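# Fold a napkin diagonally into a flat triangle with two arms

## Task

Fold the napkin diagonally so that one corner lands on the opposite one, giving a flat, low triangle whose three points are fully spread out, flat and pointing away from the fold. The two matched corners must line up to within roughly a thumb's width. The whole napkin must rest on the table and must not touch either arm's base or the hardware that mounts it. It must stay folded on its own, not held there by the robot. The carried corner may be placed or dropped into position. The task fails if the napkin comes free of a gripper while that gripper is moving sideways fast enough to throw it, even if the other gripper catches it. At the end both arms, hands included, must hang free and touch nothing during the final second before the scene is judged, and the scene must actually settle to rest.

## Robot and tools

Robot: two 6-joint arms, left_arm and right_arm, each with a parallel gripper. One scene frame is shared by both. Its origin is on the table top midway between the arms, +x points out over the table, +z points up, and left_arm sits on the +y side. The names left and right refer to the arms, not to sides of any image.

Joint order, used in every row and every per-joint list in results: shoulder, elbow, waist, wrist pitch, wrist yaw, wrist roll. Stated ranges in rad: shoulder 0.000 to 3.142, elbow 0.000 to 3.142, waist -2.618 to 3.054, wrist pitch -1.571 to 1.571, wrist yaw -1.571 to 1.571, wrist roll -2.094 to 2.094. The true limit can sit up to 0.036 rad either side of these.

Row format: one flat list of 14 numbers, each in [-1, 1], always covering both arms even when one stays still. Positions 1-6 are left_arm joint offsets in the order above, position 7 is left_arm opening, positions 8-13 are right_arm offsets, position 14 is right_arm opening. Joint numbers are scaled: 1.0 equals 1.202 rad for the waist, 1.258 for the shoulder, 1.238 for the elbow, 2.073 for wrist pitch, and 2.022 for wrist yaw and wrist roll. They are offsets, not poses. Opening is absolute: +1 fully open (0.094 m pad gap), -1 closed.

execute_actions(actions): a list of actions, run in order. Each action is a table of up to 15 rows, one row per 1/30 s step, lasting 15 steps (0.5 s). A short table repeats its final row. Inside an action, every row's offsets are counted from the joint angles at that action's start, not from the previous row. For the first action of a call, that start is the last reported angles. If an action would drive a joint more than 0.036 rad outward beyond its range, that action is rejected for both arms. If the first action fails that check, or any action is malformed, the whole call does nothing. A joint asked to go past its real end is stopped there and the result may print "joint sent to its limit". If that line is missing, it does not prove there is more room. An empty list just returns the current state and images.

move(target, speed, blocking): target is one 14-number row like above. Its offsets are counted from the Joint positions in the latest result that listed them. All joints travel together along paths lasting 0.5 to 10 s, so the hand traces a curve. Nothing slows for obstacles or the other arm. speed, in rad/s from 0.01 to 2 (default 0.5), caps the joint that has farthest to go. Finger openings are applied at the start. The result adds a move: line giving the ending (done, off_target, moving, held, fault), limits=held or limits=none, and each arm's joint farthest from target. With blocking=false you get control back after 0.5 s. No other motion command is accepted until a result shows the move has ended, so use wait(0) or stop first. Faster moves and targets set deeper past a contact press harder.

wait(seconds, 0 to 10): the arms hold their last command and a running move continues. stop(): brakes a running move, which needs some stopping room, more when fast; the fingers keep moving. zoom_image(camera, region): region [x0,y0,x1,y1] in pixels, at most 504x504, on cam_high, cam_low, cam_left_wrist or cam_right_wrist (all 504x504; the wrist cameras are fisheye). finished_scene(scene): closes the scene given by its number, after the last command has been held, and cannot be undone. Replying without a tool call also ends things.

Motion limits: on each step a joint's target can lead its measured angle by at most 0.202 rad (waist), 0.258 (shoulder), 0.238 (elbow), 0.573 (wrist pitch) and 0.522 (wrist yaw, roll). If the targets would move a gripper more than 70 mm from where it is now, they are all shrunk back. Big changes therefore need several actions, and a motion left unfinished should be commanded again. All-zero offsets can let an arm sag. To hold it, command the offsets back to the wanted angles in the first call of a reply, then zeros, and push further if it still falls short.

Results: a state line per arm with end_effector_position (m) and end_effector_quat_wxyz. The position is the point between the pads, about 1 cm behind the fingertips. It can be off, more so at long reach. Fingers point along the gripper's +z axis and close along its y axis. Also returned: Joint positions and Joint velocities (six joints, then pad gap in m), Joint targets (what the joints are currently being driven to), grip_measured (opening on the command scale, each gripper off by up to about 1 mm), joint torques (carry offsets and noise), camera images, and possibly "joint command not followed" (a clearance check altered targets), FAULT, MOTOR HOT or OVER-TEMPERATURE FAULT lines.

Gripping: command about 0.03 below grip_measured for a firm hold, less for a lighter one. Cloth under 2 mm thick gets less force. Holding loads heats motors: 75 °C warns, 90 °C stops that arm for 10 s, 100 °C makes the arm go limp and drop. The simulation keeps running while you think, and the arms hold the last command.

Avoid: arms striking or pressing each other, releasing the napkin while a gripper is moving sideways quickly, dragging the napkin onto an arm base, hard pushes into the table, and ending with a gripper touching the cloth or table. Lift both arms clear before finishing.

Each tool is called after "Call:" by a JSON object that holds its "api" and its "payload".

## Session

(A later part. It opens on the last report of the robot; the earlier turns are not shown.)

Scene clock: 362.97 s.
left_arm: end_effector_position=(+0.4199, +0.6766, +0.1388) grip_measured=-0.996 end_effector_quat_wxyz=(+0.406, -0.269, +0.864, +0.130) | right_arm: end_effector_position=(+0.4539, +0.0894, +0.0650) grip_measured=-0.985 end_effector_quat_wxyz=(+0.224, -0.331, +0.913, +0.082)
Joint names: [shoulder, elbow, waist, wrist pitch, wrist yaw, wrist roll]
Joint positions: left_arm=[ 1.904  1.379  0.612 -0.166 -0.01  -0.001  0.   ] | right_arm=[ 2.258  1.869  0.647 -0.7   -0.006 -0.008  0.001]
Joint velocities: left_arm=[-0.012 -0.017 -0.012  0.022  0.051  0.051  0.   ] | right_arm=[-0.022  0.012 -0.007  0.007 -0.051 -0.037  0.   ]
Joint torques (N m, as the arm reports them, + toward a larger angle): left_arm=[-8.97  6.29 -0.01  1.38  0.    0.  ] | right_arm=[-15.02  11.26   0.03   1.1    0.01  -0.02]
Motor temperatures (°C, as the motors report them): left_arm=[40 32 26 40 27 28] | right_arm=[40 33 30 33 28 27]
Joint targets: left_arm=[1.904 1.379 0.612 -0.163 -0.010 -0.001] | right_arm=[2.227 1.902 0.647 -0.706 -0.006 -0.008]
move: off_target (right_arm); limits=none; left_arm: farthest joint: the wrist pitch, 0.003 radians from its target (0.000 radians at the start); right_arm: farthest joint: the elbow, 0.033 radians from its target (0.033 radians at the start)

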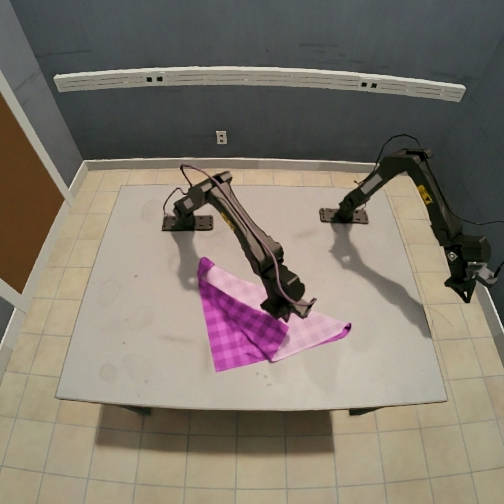

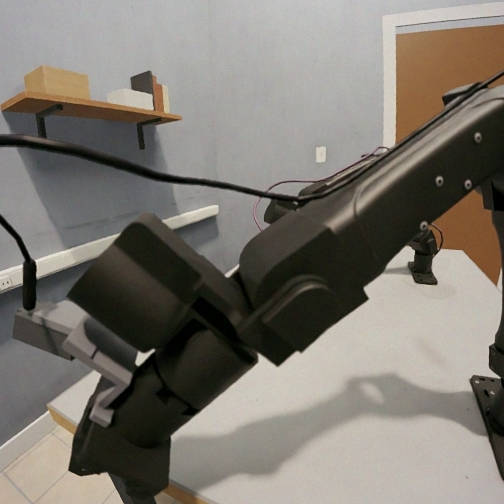

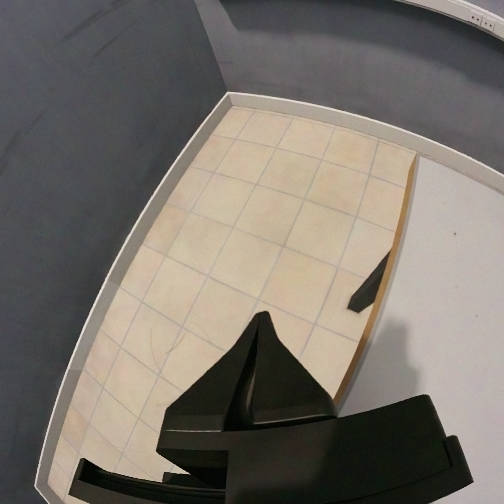

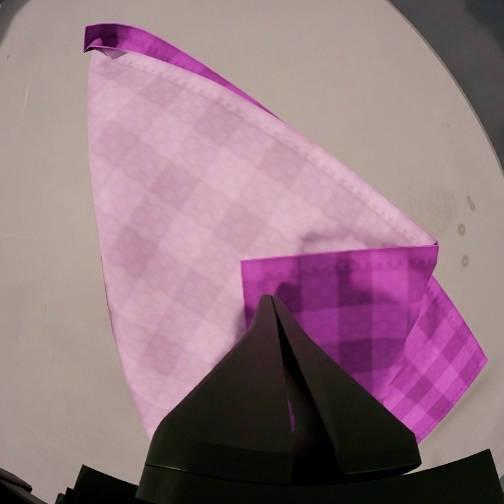

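Not touching. Go lower (and slightly farther).

Call:
{"api": "move", "payload": {"target": [0,0,0,0,0,0,-1, 0.085,0.027,0,0.015,0,0,-0.3], "speed": 0.15}}

Scene clock: 364.53 s.
left_arm: end_effector_position=(+0.4195, +0.6764, +0.1382) grip_measured=-0.996 end_effector_quat_wxyz=(+0.404, -0.269, +0.865, +0.129) | right_arm: end_effector_position=(+0.4522, +0.0878, +0.0195) grip_measured=-0.302 end_effector_quat_wxyz=(+0.190, -0.333, +0.921, +0.069)
Joint names: [shoulder, elbow, waist, wrist pitch, wrist yaw, wrist roll]
Joint positions: left_arm=[ 1.904  1.379  0.612 -0.169 -0.01  -0.001  0.   ] | right_arm=[ 2.352  1.878  0.647 -0.69  -0.004 -0.008  0.033]
Joint velocities: left_arm=[ 0.007 -0.022  0.022  0.037 -0.022  0.051 -0.002] | right_arm=[-0.012 -0.027 -0.002  0.037 -0.037  0.007 -0.001]
Joint torques (N m, as the arm reports them, + toward a larger angle): left_arm=[-8.94  6.2   0.03  1.41  0.03  0.01] | right_arm=[-12.16  10.24   0.03   1.26   0.    -0.02]
Motor temperatures (°C, as the motors report them): left_arm=[40 32 26 40 27 28] | right_arm=[40 33 30 33 28 27]
Joint targets: left_arm=[1.904 1.379 0.612 -0.166 -0.010 -0.001] | right_arm=[2.365 1.903 0.647 -0.669 -0.005 -0.008]
move: off_target (right_arm); limits=none; left_arm: farthest joint: the wrist pitch, 0.003 radians from its target (0.000 radians at the start); right_arm: farthest joint: the elbow, 0.024 radians from its target (0.033 radians at the start)

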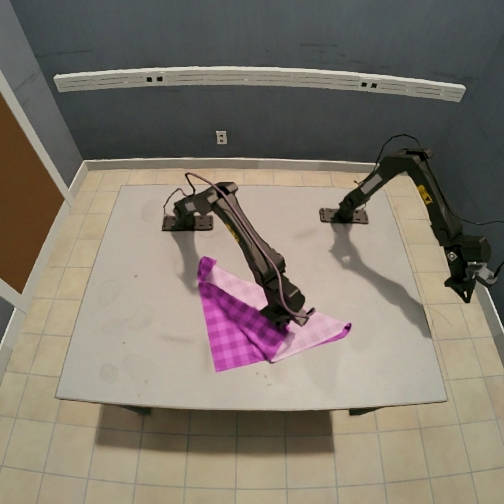

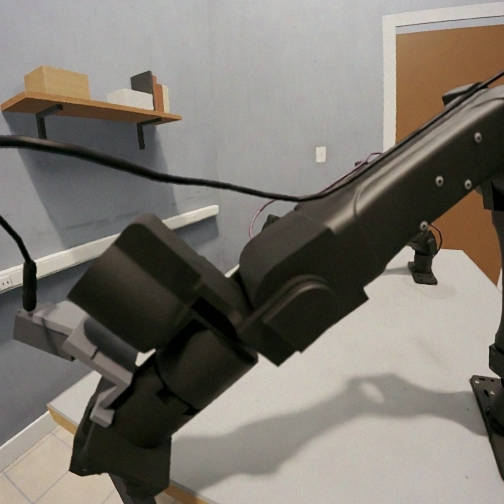

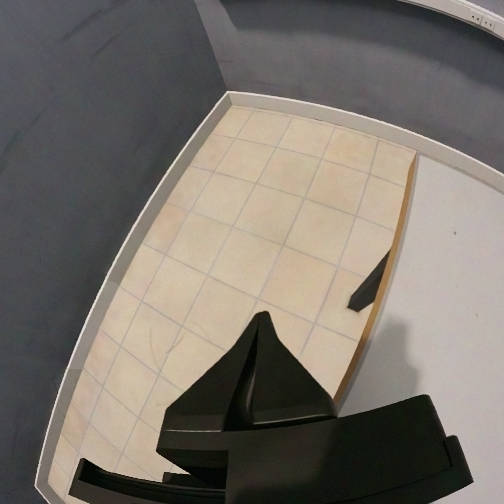

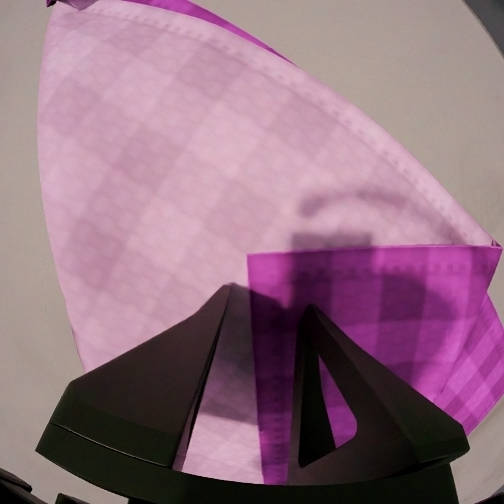

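Call:
{"api": "move", "payload": {"target": [0,0,0,0,0,0,-1, 0.004,0.013,0,0,0,0,-1], "speed": 0.1}}

Call:
{"api": "move", "payload": {"target": [0,0,0,0,0,0,-1, -0.09,0.027,0,0,0,0,-1], "speed": 0.15}}

Scene clock: 366.07 s.
left_arm: end_effector_position=(+0.4191, +0.6761, +0.1376) grip_measured=-0.996 end_effector_quat_wxyz=(+0.403, -0.269, +0.865, +0.129) | right_arm: end_effector_position=(+0.4523, +0.0876, +0.0195) grip_measured=-0.984 end_effector_quat_wxyz=(+0.190, -0.333, +0.921, +0.069)
Joint names: [shoulder, elbow, waist, wrist pitch, wrist yaw, wrist roll]
Joint positions: left_arm=[ 1.904  1.379  0.612 -0.172 -0.01  -0.001  0.   ] | right_arm=[ 2.352  1.878  0.647 -0.69  -0.003 -0.008  0.001]
Joint velocities: left_arm=[-0.032 -0.002 -0.002 -0.037 -0.007  0.022 -0.001] | right_arm=[-0.007  0.007 -0.027 -0.081 -0.022  0.007  0.   ]
Joint torques (N m, as the arm reports them, + toward a larger angle): left_arm=[-9.01  6.25  0.04  1.4  -0.01  0.01] | right_arm=[-12.78   9.59   0.04   1.04   0.    -0.02]
Motor temperatures (°C, as the motors report them): left_arm=[40 32 26 40 27 28] | right_arm=[40 33 30 33 28 27]
Joint targets: left_arm=[1.904 1.379 0.612 -0.169 -0.010 -0.001] | right_arm=[2.357 1.894 0.647 -0.690 -0.005 -0.008]
move: done; limits=none; left_arm: farthest joint: the wrist pitch, 0.003 radians from its target (0.000 radians at the start); right_arm: farthest joint: the elbow, 0.016 radians from its target (0.016 radians at the start)

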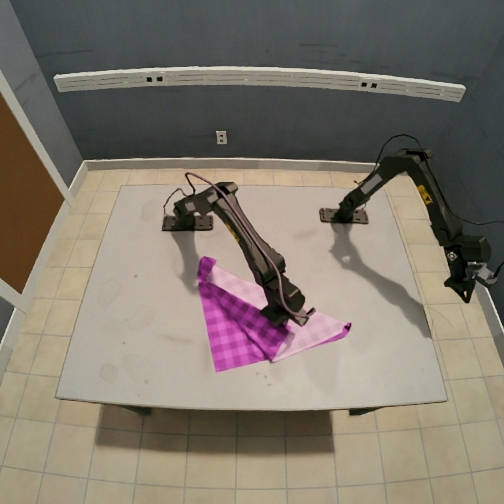

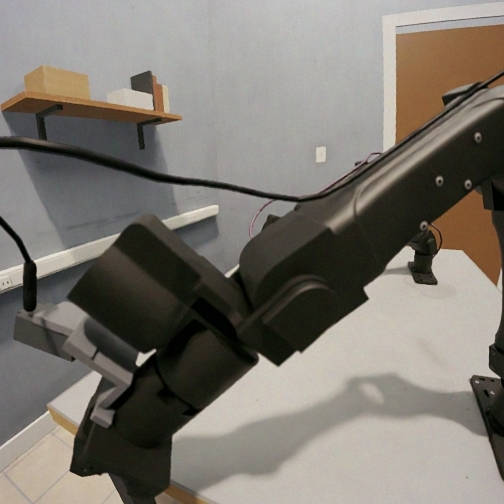

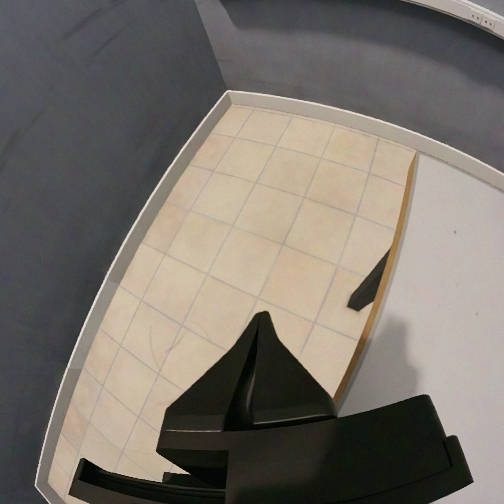

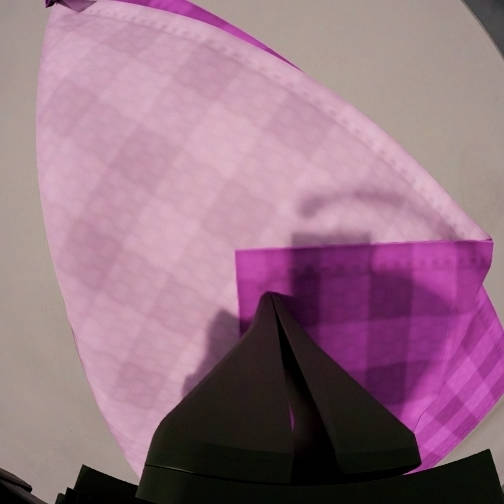

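Scene clock: 367.17 s.
left_arm: end_effector_position=(+0.4187, +0.6758, +0.1370) grip_measured=-0.996 end_effector_quat_wxyz=(+0.402, -0.269, +0.866, +0.128) | right_arm: end_effector_position=(+0.4572, +0.0916, +0.0634) grip_measured=-0.985 end_effector_quat_wxyz=(+0.228, -0.330, +0.912, +0.082)
Joint names: [shoulder, elbow, waist, wrist pitch, wrist yaw, wrist roll]
Joint positions: left_arm=[ 1.904  1.379  0.612 -0.175 -0.01  -0.001  0.   ] | right_arm=[ 2.27   1.878  0.647 -0.69  -0.003 -0.008  0.001]
Joint velocities: left_arm=[-0.017  0.002 -0.007 -0.051  0.066 -0.007  0.001] | right_arm=[-0.002 -0.002  0.002  0.022 -0.022 -0.051  0.   ]
Joint torques (N m, as the arm reports them, + toward a larger angle): left_arm=[-8.91  6.17  0.03  1.38 -0.02  0.02] | right_arm=[-15.09  11.3    0.04   1.18   0.01  -0.02]
Motor temperatures (°C, as the motors report them): left_arm=[40 32 26 40 27 28] | right_arm=[41 33 30 33 28 27]
Joint targets: left_arm=[1.904 1.379 0.613 -0.172 -0.010 -0.001] | right_arm=[2.239 1.912 0.647 -0.690 -0.003 -0.008]
move: off_target (right_arm); limits=none; left_arm: farthest joint: the wrist pitch, 0.003 radians from its target (0.000 radians at the start); right_arm: farthest joint: the elbow, 0.033 radians from its target (0.033 radians at the start)

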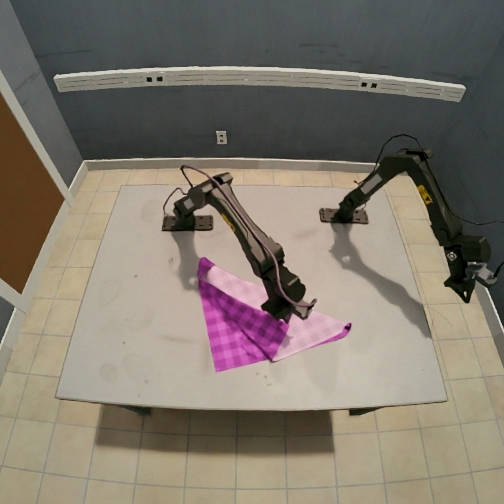

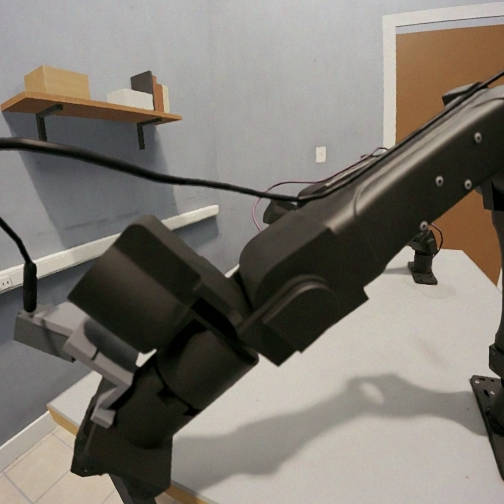

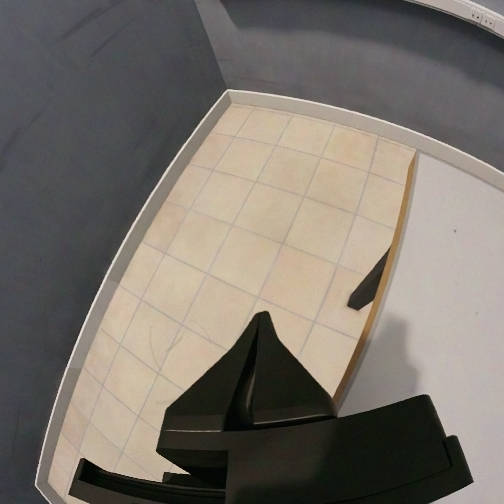

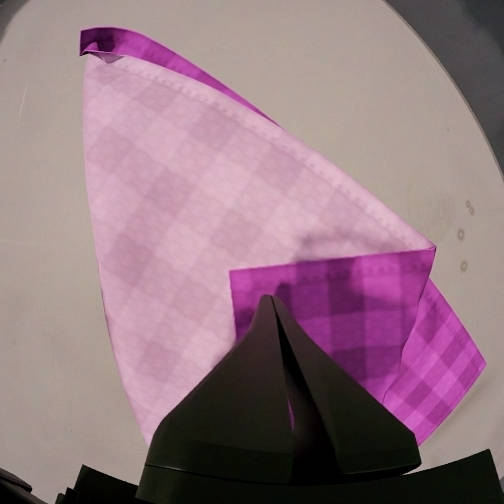

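Call:
{"api": "move", "payload": {"target": [0,0,0,0,0,0,-1, 0.02,0.027,-0.025,0,0,0,-0.2], "speed": 0.15}}

Call:
{"api": "move", "payload": {"target": [0,0,0,0,0,0,-1, 0.065,0.01,0,0,0,0,-0.2], "speed": 0.12}}

Call:
{"api": "execute_actions", "payload": {"actions": [[[0,0,0,0,0,0,-1, 0.02,0,0,0,0,0,-0.45]],[[0,0,0,0,0,0,-1, 0.02,0,0,0,0,0,-0.7]],[[0,0,0,0,0,0,-1, 0.02,0,0,0,0,0,-1]]]}}

Scene clock: 369.60 s.
left_arm: end_effector_position=(+0.4183, +0.6755, +0.1364) grip_measured=-0.996 end_effector_quat_wxyz=(+0.400, -0.269, +0.866, +0.128) | right_arm: end_effector_position=(+0.4646, +0.0791, +0.0465) grip_measured=-0.202 end_effector_quat_wxyz=(+0.215, -0.319, +0.920, +0.074)
Joint names: [shoulder, elbow, waist, wrist pitch, wrist yaw, wrist roll]
Joint positions: left_arm=[ 1.904  1.379  0.612 -0.178 -0.01  -0.001  0.   ] | right_arm=[ 2.301  1.878  0.621 -0.69  -0.003 -0.008  0.037]
Joint velocities: left_arm=[ 0.007  0.007  0.017 -0.022 -0.022  0.007 -0.001] | right_arm=[ 0.002  0.022 -0.002  0.022  0.037  0.007  0.   ]
Joint torques (N m, as the arm reports them, + toward a larger angle): left_arm=[-8.96  6.22 -0.01  1.39  0.    0.02] | right_arm=[-13.47  11.14  -0.33   1.11   0.01  -0.02]
Motor temperatures (°C, as the motors report them): left_arm=[40 32 26 40 27 28] | right_arm=[42 33 30 33 28 27]
Joint targets: left_arm=[1.904 1.379 0.612 -0.175 -0.010 -0.001] | right_arm=[2.294 1.912 0.617 -0.690 -0.003 -0.008]
move: off_target (right_arm); limits=none; left_arm: farthest joint: the wrist pitch, 0.003 radians from its target (0.000 radians at the start); right_arm: farthest joint: the elbow, 0.033 radians from its target (0.033 radians at the start)

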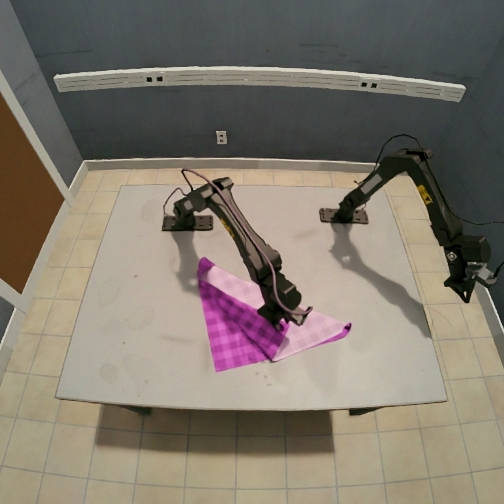

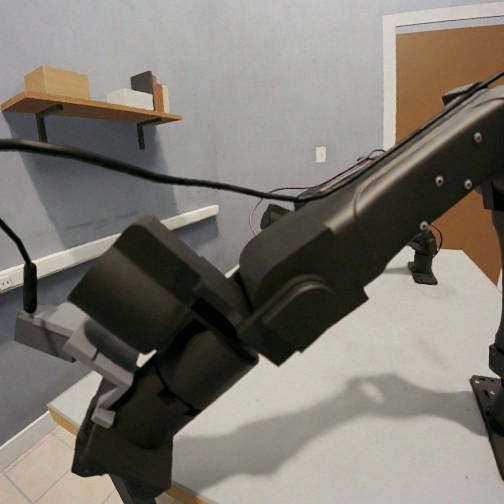

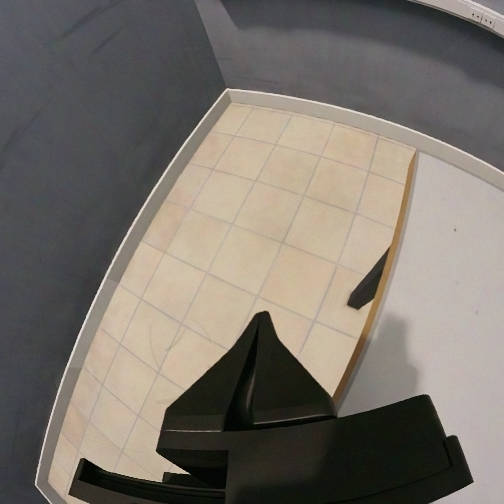

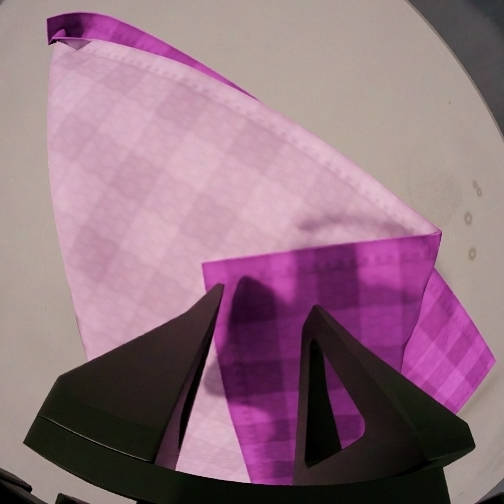

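Scene clock: 370.53 s.
left_arm: end_effector_position=(+0.4179, +0.6753, +0.1359) grip_measured=-0.996 end_effector_quat_wxyz=(+0.399, -0.270, +0.867, +0.128) | right_arm: end_effector_position=(+0.4617, +0.0769, +0.0187) grip_measured=-0.202 end_effector_quat_wxyz=(+0.192, -0.321, +0.925, +0.066)
Joint names: [shoulder, elbow, waist, wrist pitch, wrist yaw, wrist roll]
Joint positions: left_arm=[ 1.904  1.379  0.612 -0.181 -0.01  -0.001  0.   ] | right_arm=[ 2.354  1.878  0.621 -0.686 -0.003 -0.008  0.037]
Joint velocities: left_arm=[ 0.002  0.007 -0.007 -0.095  0.007  0.022 -0.001] | right_arm=[-0.017  0.002 -0.002 -0.022  0.037 -0.007 -0.001]
Joint torques (N m, as the arm reports them, + toward a larger angle): left_arm=[-9.06  6.11  0.    1.37  0.    0.01] | right_arm=[-11.04   9.25   0.04   1.01   0.01  -0.02]
Motor temperatures (°C, as the motors report them): left_arm=[40 32 26 40 27 28] | right_arm=[42 33 30 33 28 27]
Joint targets: left_arm=[1.904 1.379 0.612 -0.178 -0.010 -0.001] | right_arm=[2.383 1.891 0.621 -0.690 -0.003 -0.008]
move: off_target (right_arm); limits=none; left_arm: farthest joint: the wrist pitch, 0.003 radians from its target (0.000 radians at the start); right_arm: farthest joint: the shoulder, 0.029 radians from its target (0.082 radians at the start)

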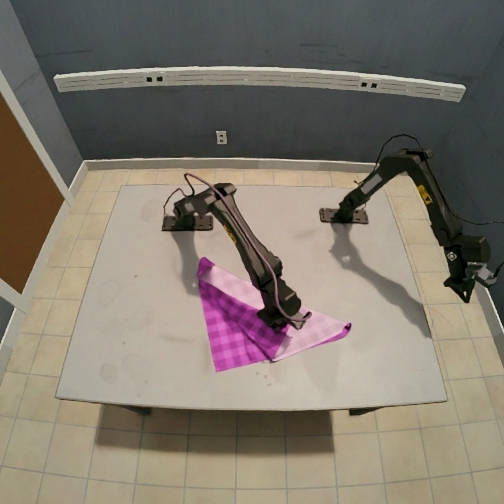

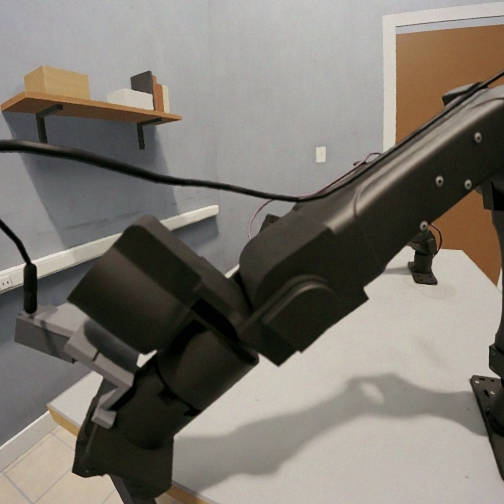

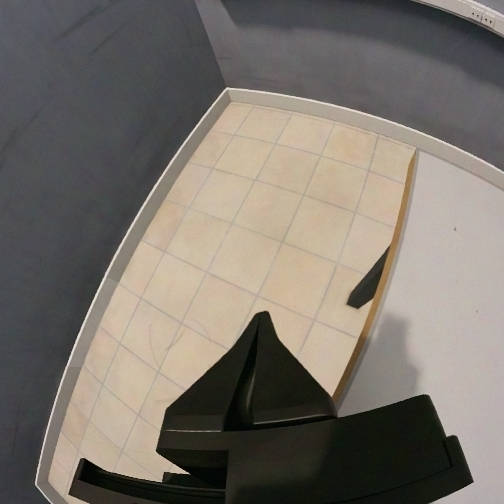

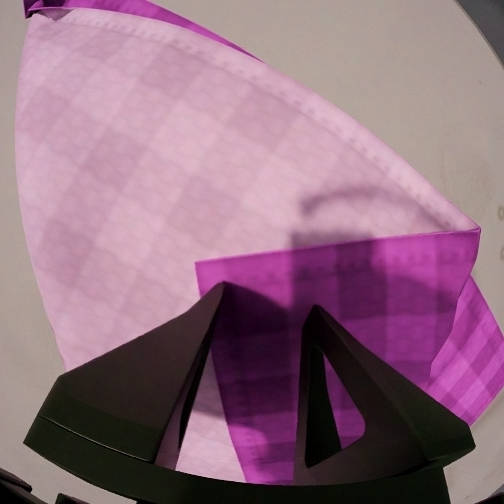

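Scene clock: 372.03 s.
left_arm: end_effector_position=(+0.4168, +0.6745, +0.1343) grip_measured=-0.996 end_effector_quat_wxyz=(+0.395, -0.270, +0.869, +0.126) | right_arm: end_effector_position=(+0.4624, +0.0774, +0.0191) grip_measured=-0.974 end_effector_quat_wxyz=(+0.194, -0.321, +0.925, +0.067)
Joint names: [shoulder, elbow, waist, wrist pitch, wrist yaw, wrist roll]
Joint positions: left_arm=[ 1.904  1.379  0.612 -0.189 -0.01  -0.001  0.   ] | right_arm=[ 2.354  1.878  0.621 -0.682 -0.003 -0.008  0.001]
Joint velocities: left_arm=[ 0.002 -0.022 -0.007 -0.007  0.022  0.007 -0.001] | right_arm=[ 0.007  0.012 -0.002  0.022 -0.007  0.022  0.   ]
Joint torques (N m, as the arm reports them, + toward a larger angle): left_arm=[-8.94  6.27  0.05  1.37  0.01  0.01] | right_arm=[-11.25   8.19   0.01   1.05   0.01  -0.02]
Motor temperatures (°C, as the motors report them): left_arm=[40 32 26 40 27 28] | right_arm=[42 33 30 33 28 27]
Joint targets: left_arm=[1.904 1.379 0.612 -0.187 -0.010 -0.001] | right_arm=[2.379 1.878 0.621 -0.683 -0.003 -0.008]

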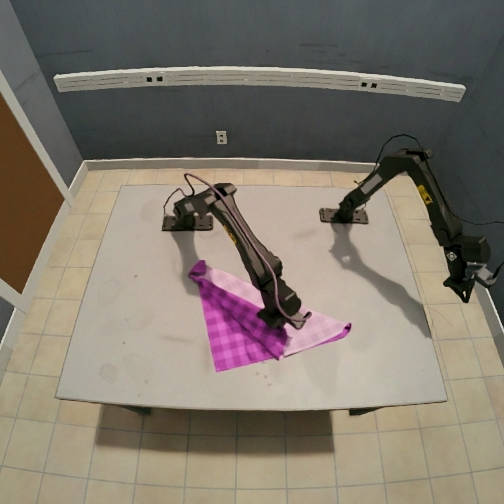

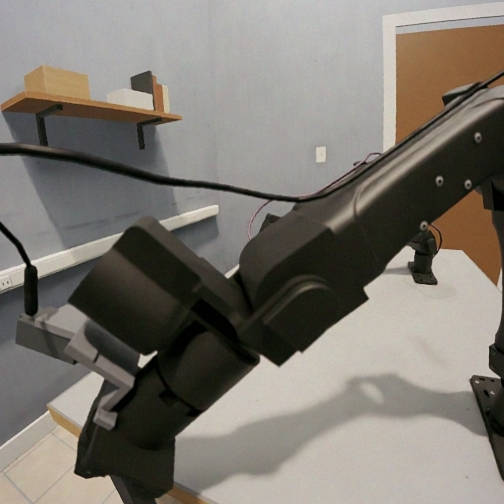

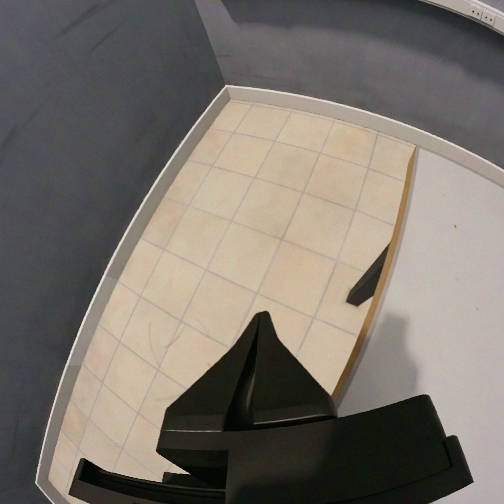

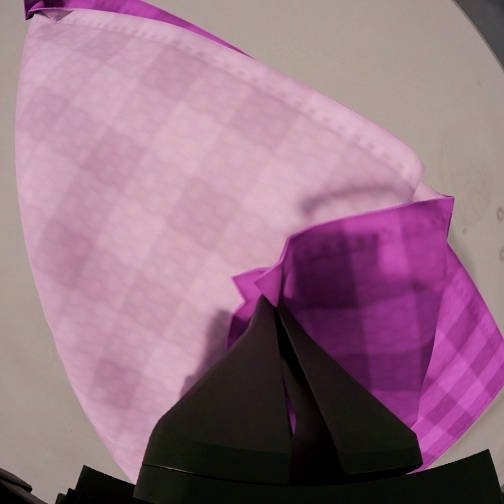

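Got it. Lift and sweep open.

Call:
{"api": "move", "payload": {"target": [0,0,0,0,0,0,-1, -0.2,0.0,0.1,-0.03,0,0,-1], "speed": 0.2}}

Call:
{"api": "move", "payload": {"target": [0,0,0,0,0,0,-1, -0.08,-0.05,0.25,-0.03,0,0,-1], "speed": 0.2}}

Scene clock: 374.90 s.
left_arm: end_effector_position=(+0.4164, +0.6742, +0.1337) grip_measured=-0.996 end_effector_quat_wxyz=(+0.394, -0.270, +0.869, +0.126) | right_arm: end_effector_position=(+0.4190, +0.1234, +0.1311) grip_measured=-0.974 end_effector_quat_wxyz=(+0.265, -0.366, +0.886, +0.108)
Joint names: [shoulder, elbow, waist, wrist pitch, wrist yaw, wrist roll]
Joint positions: left_arm=[ 1.904  1.379  0.612 -0.192 -0.01  -0.001  0.   ] | right_arm=[ 2.131  1.878  0.736 -0.737 -0.002 -0.008  0.001]
Joint velocities: left_arm=[-0.012  0.012 -0.022  0.066 -0.022 -0.081 -0.001] | right_arm=[-0.007 -0.002 -0.002  0.037 -0.037  0.051 -0.001]
Joint torques (N m, as the arm reports them, + toward a larger angle): left_arm=[-8.95  6.23  0.06  1.37  0.02  0.  ] | right_arm=[-14.04   8.62   0.53   1.23   0.    -0.02]
Motor temperatures (°C, as the motors report them): left_arm=[40 32 26 40 27 28] | right_arm=[43 33 30 33 28 27]
Joint targets: left_arm=[1.904 1.379 0.612 -0.189 -0.010 -0.001] | right_arm=[2.103 1.878 0.741 -0.744 -0.003 -0.008]
move: off_target (right_arm); limits=none; left_arm: farthest joint: the wrist pitch, 0.003 radians from its target (0.000 radians at the start); right_arm: farthest joint: the shoulder, 0.029 radians from its target (0.252 radians at the start)

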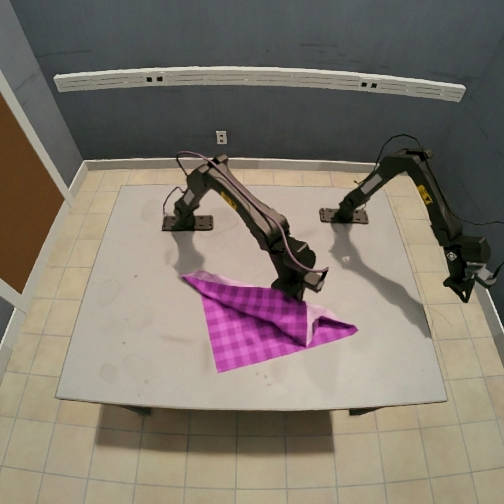

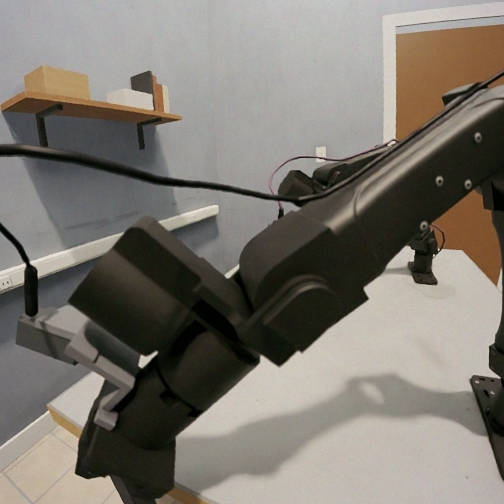

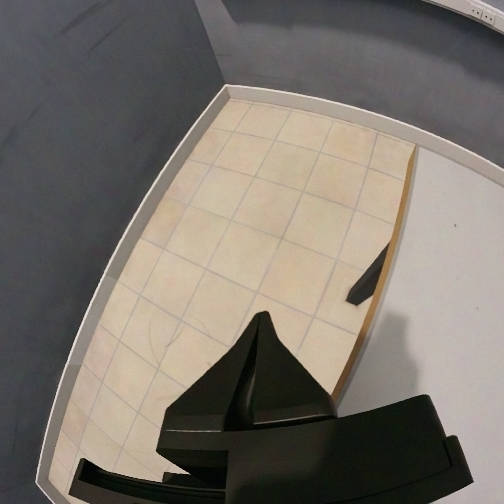

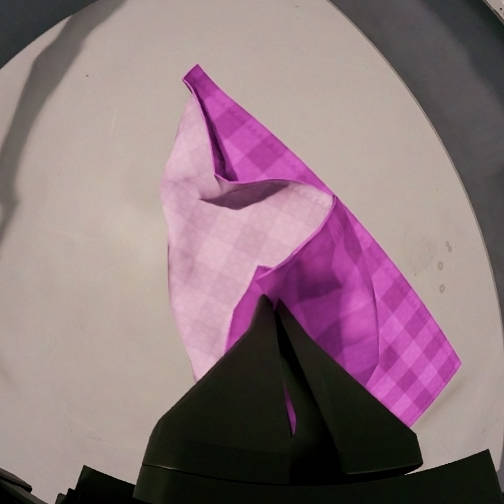

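Scene clock: 376.77 s.
left_arm: end_effector_position=(+0.4159, +0.6739, +0.1331) grip_measured=-0.996 end_effector_quat_wxyz=(+0.393, -0.270, +0.870, +0.126) | right_arm: end_effector_position=(+0.2768, +0.2004, +0.1356) grip_measured=-0.974 end_effector_quat_wxyz=(+0.227, -0.497, +0.827, +0.135)
Joint names: [shoulder, elbow, waist, wrist pitch, wrist yaw, wrist roll]
Joint positions: left_arm=[ 1.904  1.379  0.612 -0.196 -0.01  -0.001  0.   ] | right_arm=[ 2.067  1.822  1.036 -0.79  -0.001 -0.008  0.001]
Joint velocities: left_arm=[-0.002 -0.002 -0.007  0.095  0.007  0.022 -0.   ] | right_arm=[ 0.002 -0.002 -0.017  0.007 -0.081 -0.051  0.   ]
Joint torques (N m, as the arm reports them, + toward a larger angle): left_arm=[-8.98  6.24 -0.02  1.39  0.    0.  ] | right_arm=[-14.07   8.08   0.12   1.17   0.    -0.02]
Motor temperatures (°C, as the motors report them): left_arm=[40 32 26 40 27 28] | right_arm=[43 33 30 33 28 27]
Joint targets: left_arm=[1.904 1.379 0.612 -0.193 -0.010 -0.001] | right_arm=[2.031 1.817 1.037 -0.799 -0.002 -0.008]
move: off_target (right_arm); limits=none; left_arm: farthest joint: the wrist pitch, 0.004 radians from its target (0.000 radians at the start); right_arm: farthest joint: the shoulder, 0.037 radians from its target (0.101 radians at the start)

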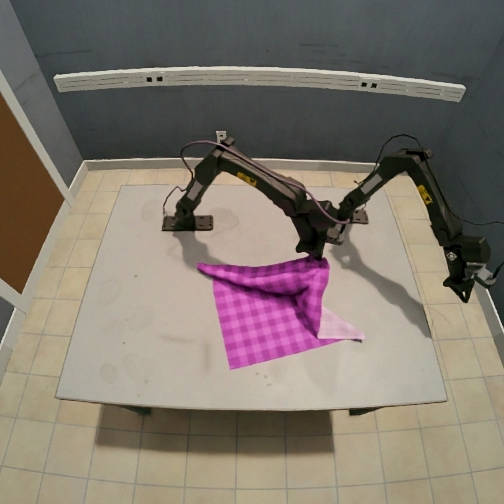

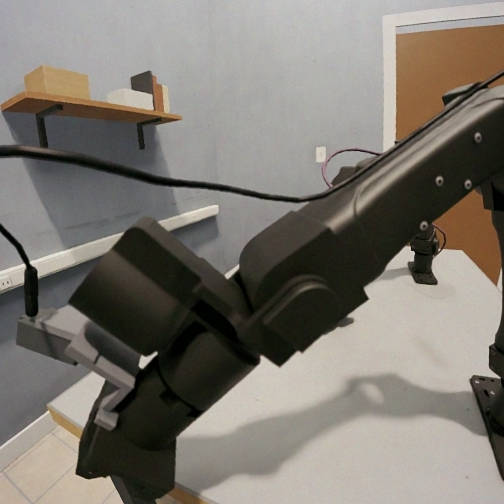

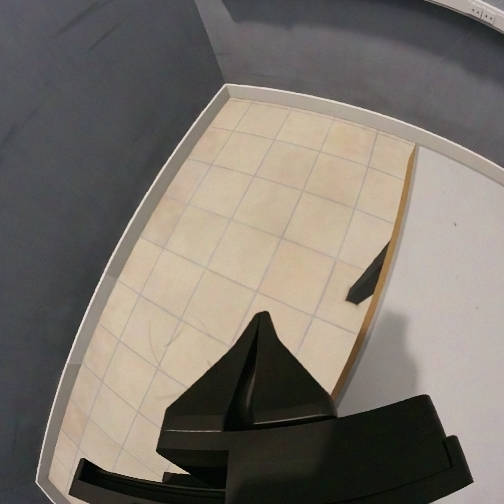

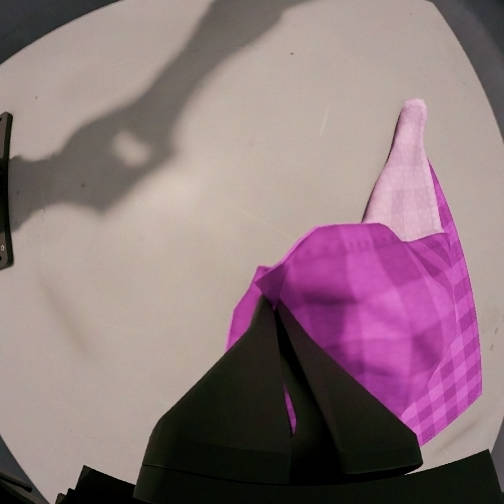

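Call:
{"api": "move", "payload": {"target": [0,0,0,0,0,0,-1, 0.06,0.0,0.22,0,0,0,-1], "speed": 0.2}}

Scene clock: 380.20 s.
left_arm: end_effector_position=(+0.4156, +0.6737, +0.1326) grip_measured=-0.996 end_effector_quat_wxyz=(+0.392, -0.271, +0.870, +0.125) | right_arm: end_effector_position=(+0.1477, +0.2489, +0.0952) grip_measured=-0.974 end_effector_quat_wxyz=(+0.177, -0.607, +0.762, +0.139)
Joint names: [shoulder, elbow, waist, wrist pitch, wrist yaw, wrist roll]
Joint positions: left_arm=[ 1.904  1.379  0.612 -0.198 -0.01  -0.001  0.   ] | right_arm=[ 2.147  1.822  1.299 -0.791 -0.    -0.008  0.001]
Joint velocities: left_arm=[ 0.012 -0.007 -0.012 -0.095  0.007 -0.022  0.   ] | right_arm=[-0.002  0.012 -0.037  0.007  0.022 -0.037 -0.   ]
Joint torques (N m, as the arm reports them, + toward a larger angle): left_arm=[-8.88  6.21 -0.01  1.36  0.   -0.01] | right_arm=[-12.15   8.38   0.09   1.13   0.    -0.02]
Motor temperatures (°C, as the motors report them): left_arm=[39 32 26 40 27 28] | right_arm=[43 33 30 33 28 27]
Joint targets: left_arm=[1.904 1.379 0.612 -0.195 -0.010 -0.001] | right_arm=[2.143 1.822 1.300 -0.790 -0.001 -0.008]
move: done; limits=none; left_arm: farthest joint: the wrist pitch, 0.002 radians from its target (0.000 radians at the start); right_arm: farthest joint: the shoulder, 0.005 radians from its target (0.075 radians at the start)

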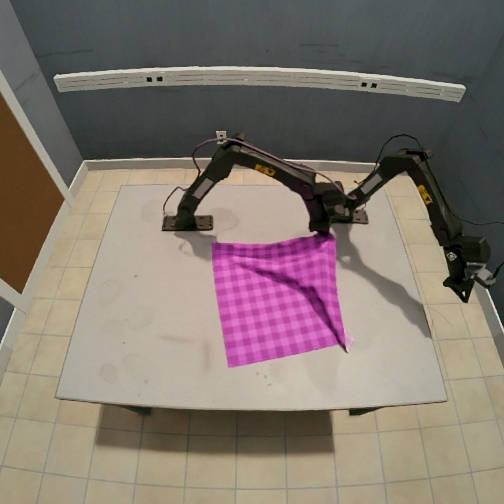

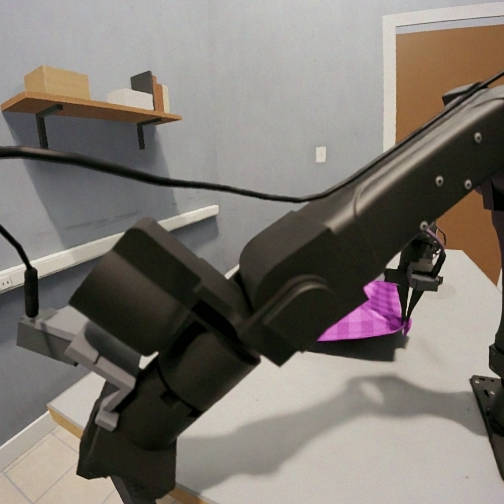

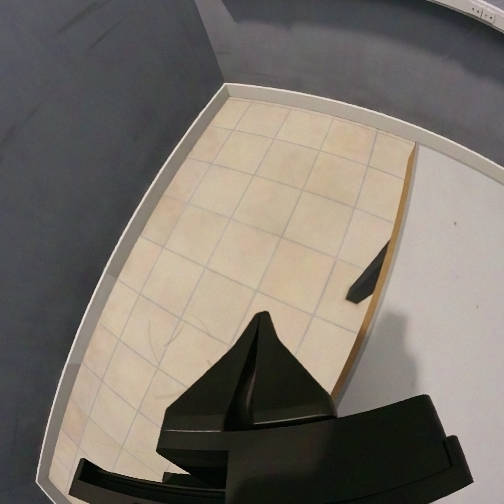

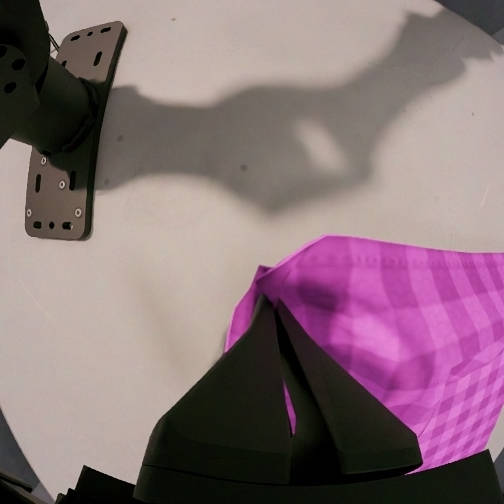

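Call:
{"api": "move", "payload": {"target": [0,0,0,0,0,0,-1, 0.03,0.1,0.03,0.03,0,0,-1], "speed": 0.15}}

Call:
{"api": "zoom_image", "payload": {"camera": "cam_high", "region": [190, 210, 390, 390]}}

Scene clock: 382.27 s.
left_arm: end_effector_position=(+0.4152, +0.6734, +0.1321) grip_measured=-0.996 end_effector_quat_wxyz=(+0.390, -0.271, +0.871, +0.125) | right_arm: end_effector_position=(+0.1385, +0.2791, +0.1130) grip_measured=-0.974 end_effector_quat_wxyz=(+0.207, -0.612, +0.745, +0.168)
Joint names: [shoulder, elbow, waist, wrist pitch, wrist yaw, wrist roll]
Joint positions: left_arm=[ 1.904  1.379  0.612 -0.201 -0.01  -0.001  0.   ] | right_arm=[ 2.184  1.912  1.328 -0.758 -0.    -0.008  0.001]
Joint velocities: left_arm=[-0.022 -0.012  0.012 -0.066 -0.037 -0.051 -0.001] | right_arm=[-0.007 -0.002  0.017  0.022 -0.007 -0.051  0.   ]
Joint torques (N m, as the arm reports them, + toward a larger angle): left_arm=[-8.9   6.21 -0.06  1.36  0.    0.02] | right_arm=[-12.21  11.41   0.73   1.58   0.01  -0.02]
Motor temperatures (°C, as the motors report them): left_arm=[39 32 26 40 27 28] | right_arm=[43 33 30 33 28 27]
Joint targets: left_arm=[1.904 1.379 0.612 -0.198 -0.010 -0.001] | right_arm=[2.185 1.945 1.336 -0.729 -0.000 -0.008]
move: off_target (right_arm); limits=none; left_arm: farthest joint: the wrist pitch, 0.003 radians from its target (0.000 radians at the start); right_arm: farthest joint: the elbow, 0.034 radians from its target (0.124 radians at the start)

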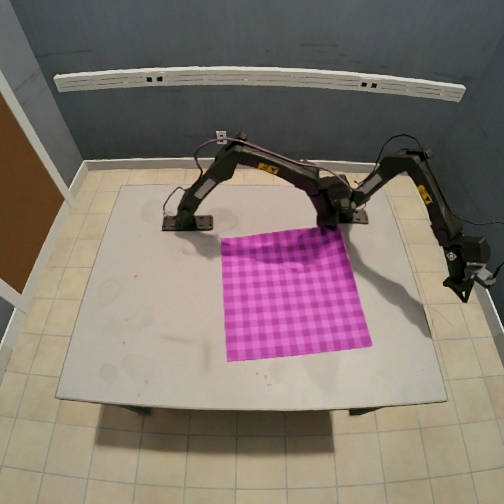

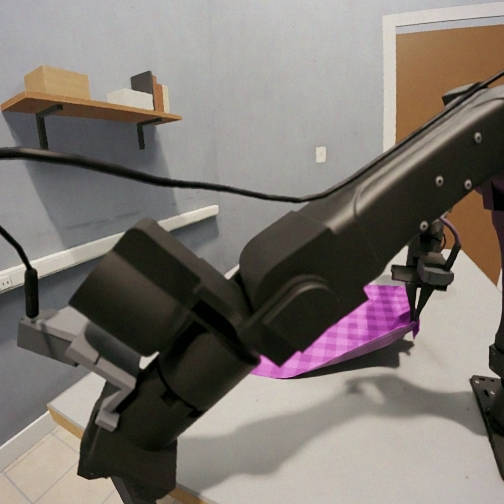

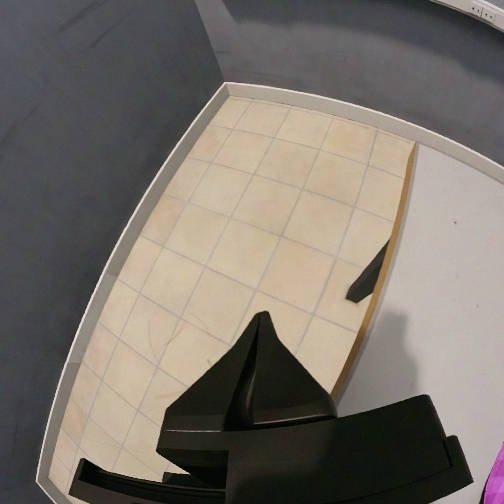

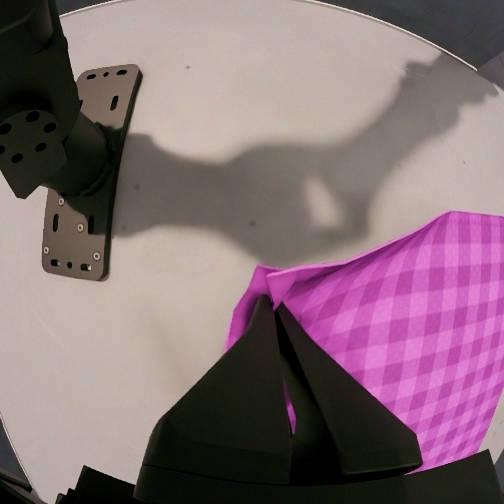

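Region (190, 210, 390, 390) of cam_high's 504x504 image, scaled by 2.520, with more detail than that image has; it fills the top 454 rows of this view, and the rest is white.

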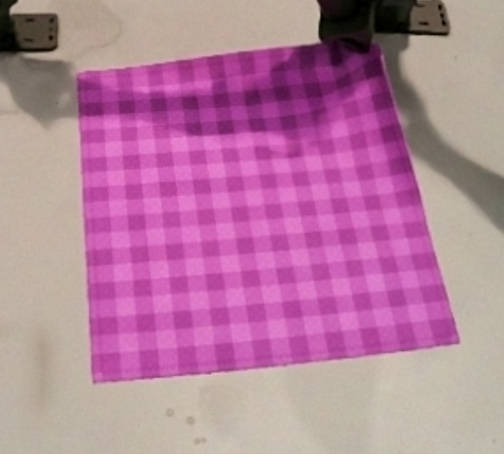

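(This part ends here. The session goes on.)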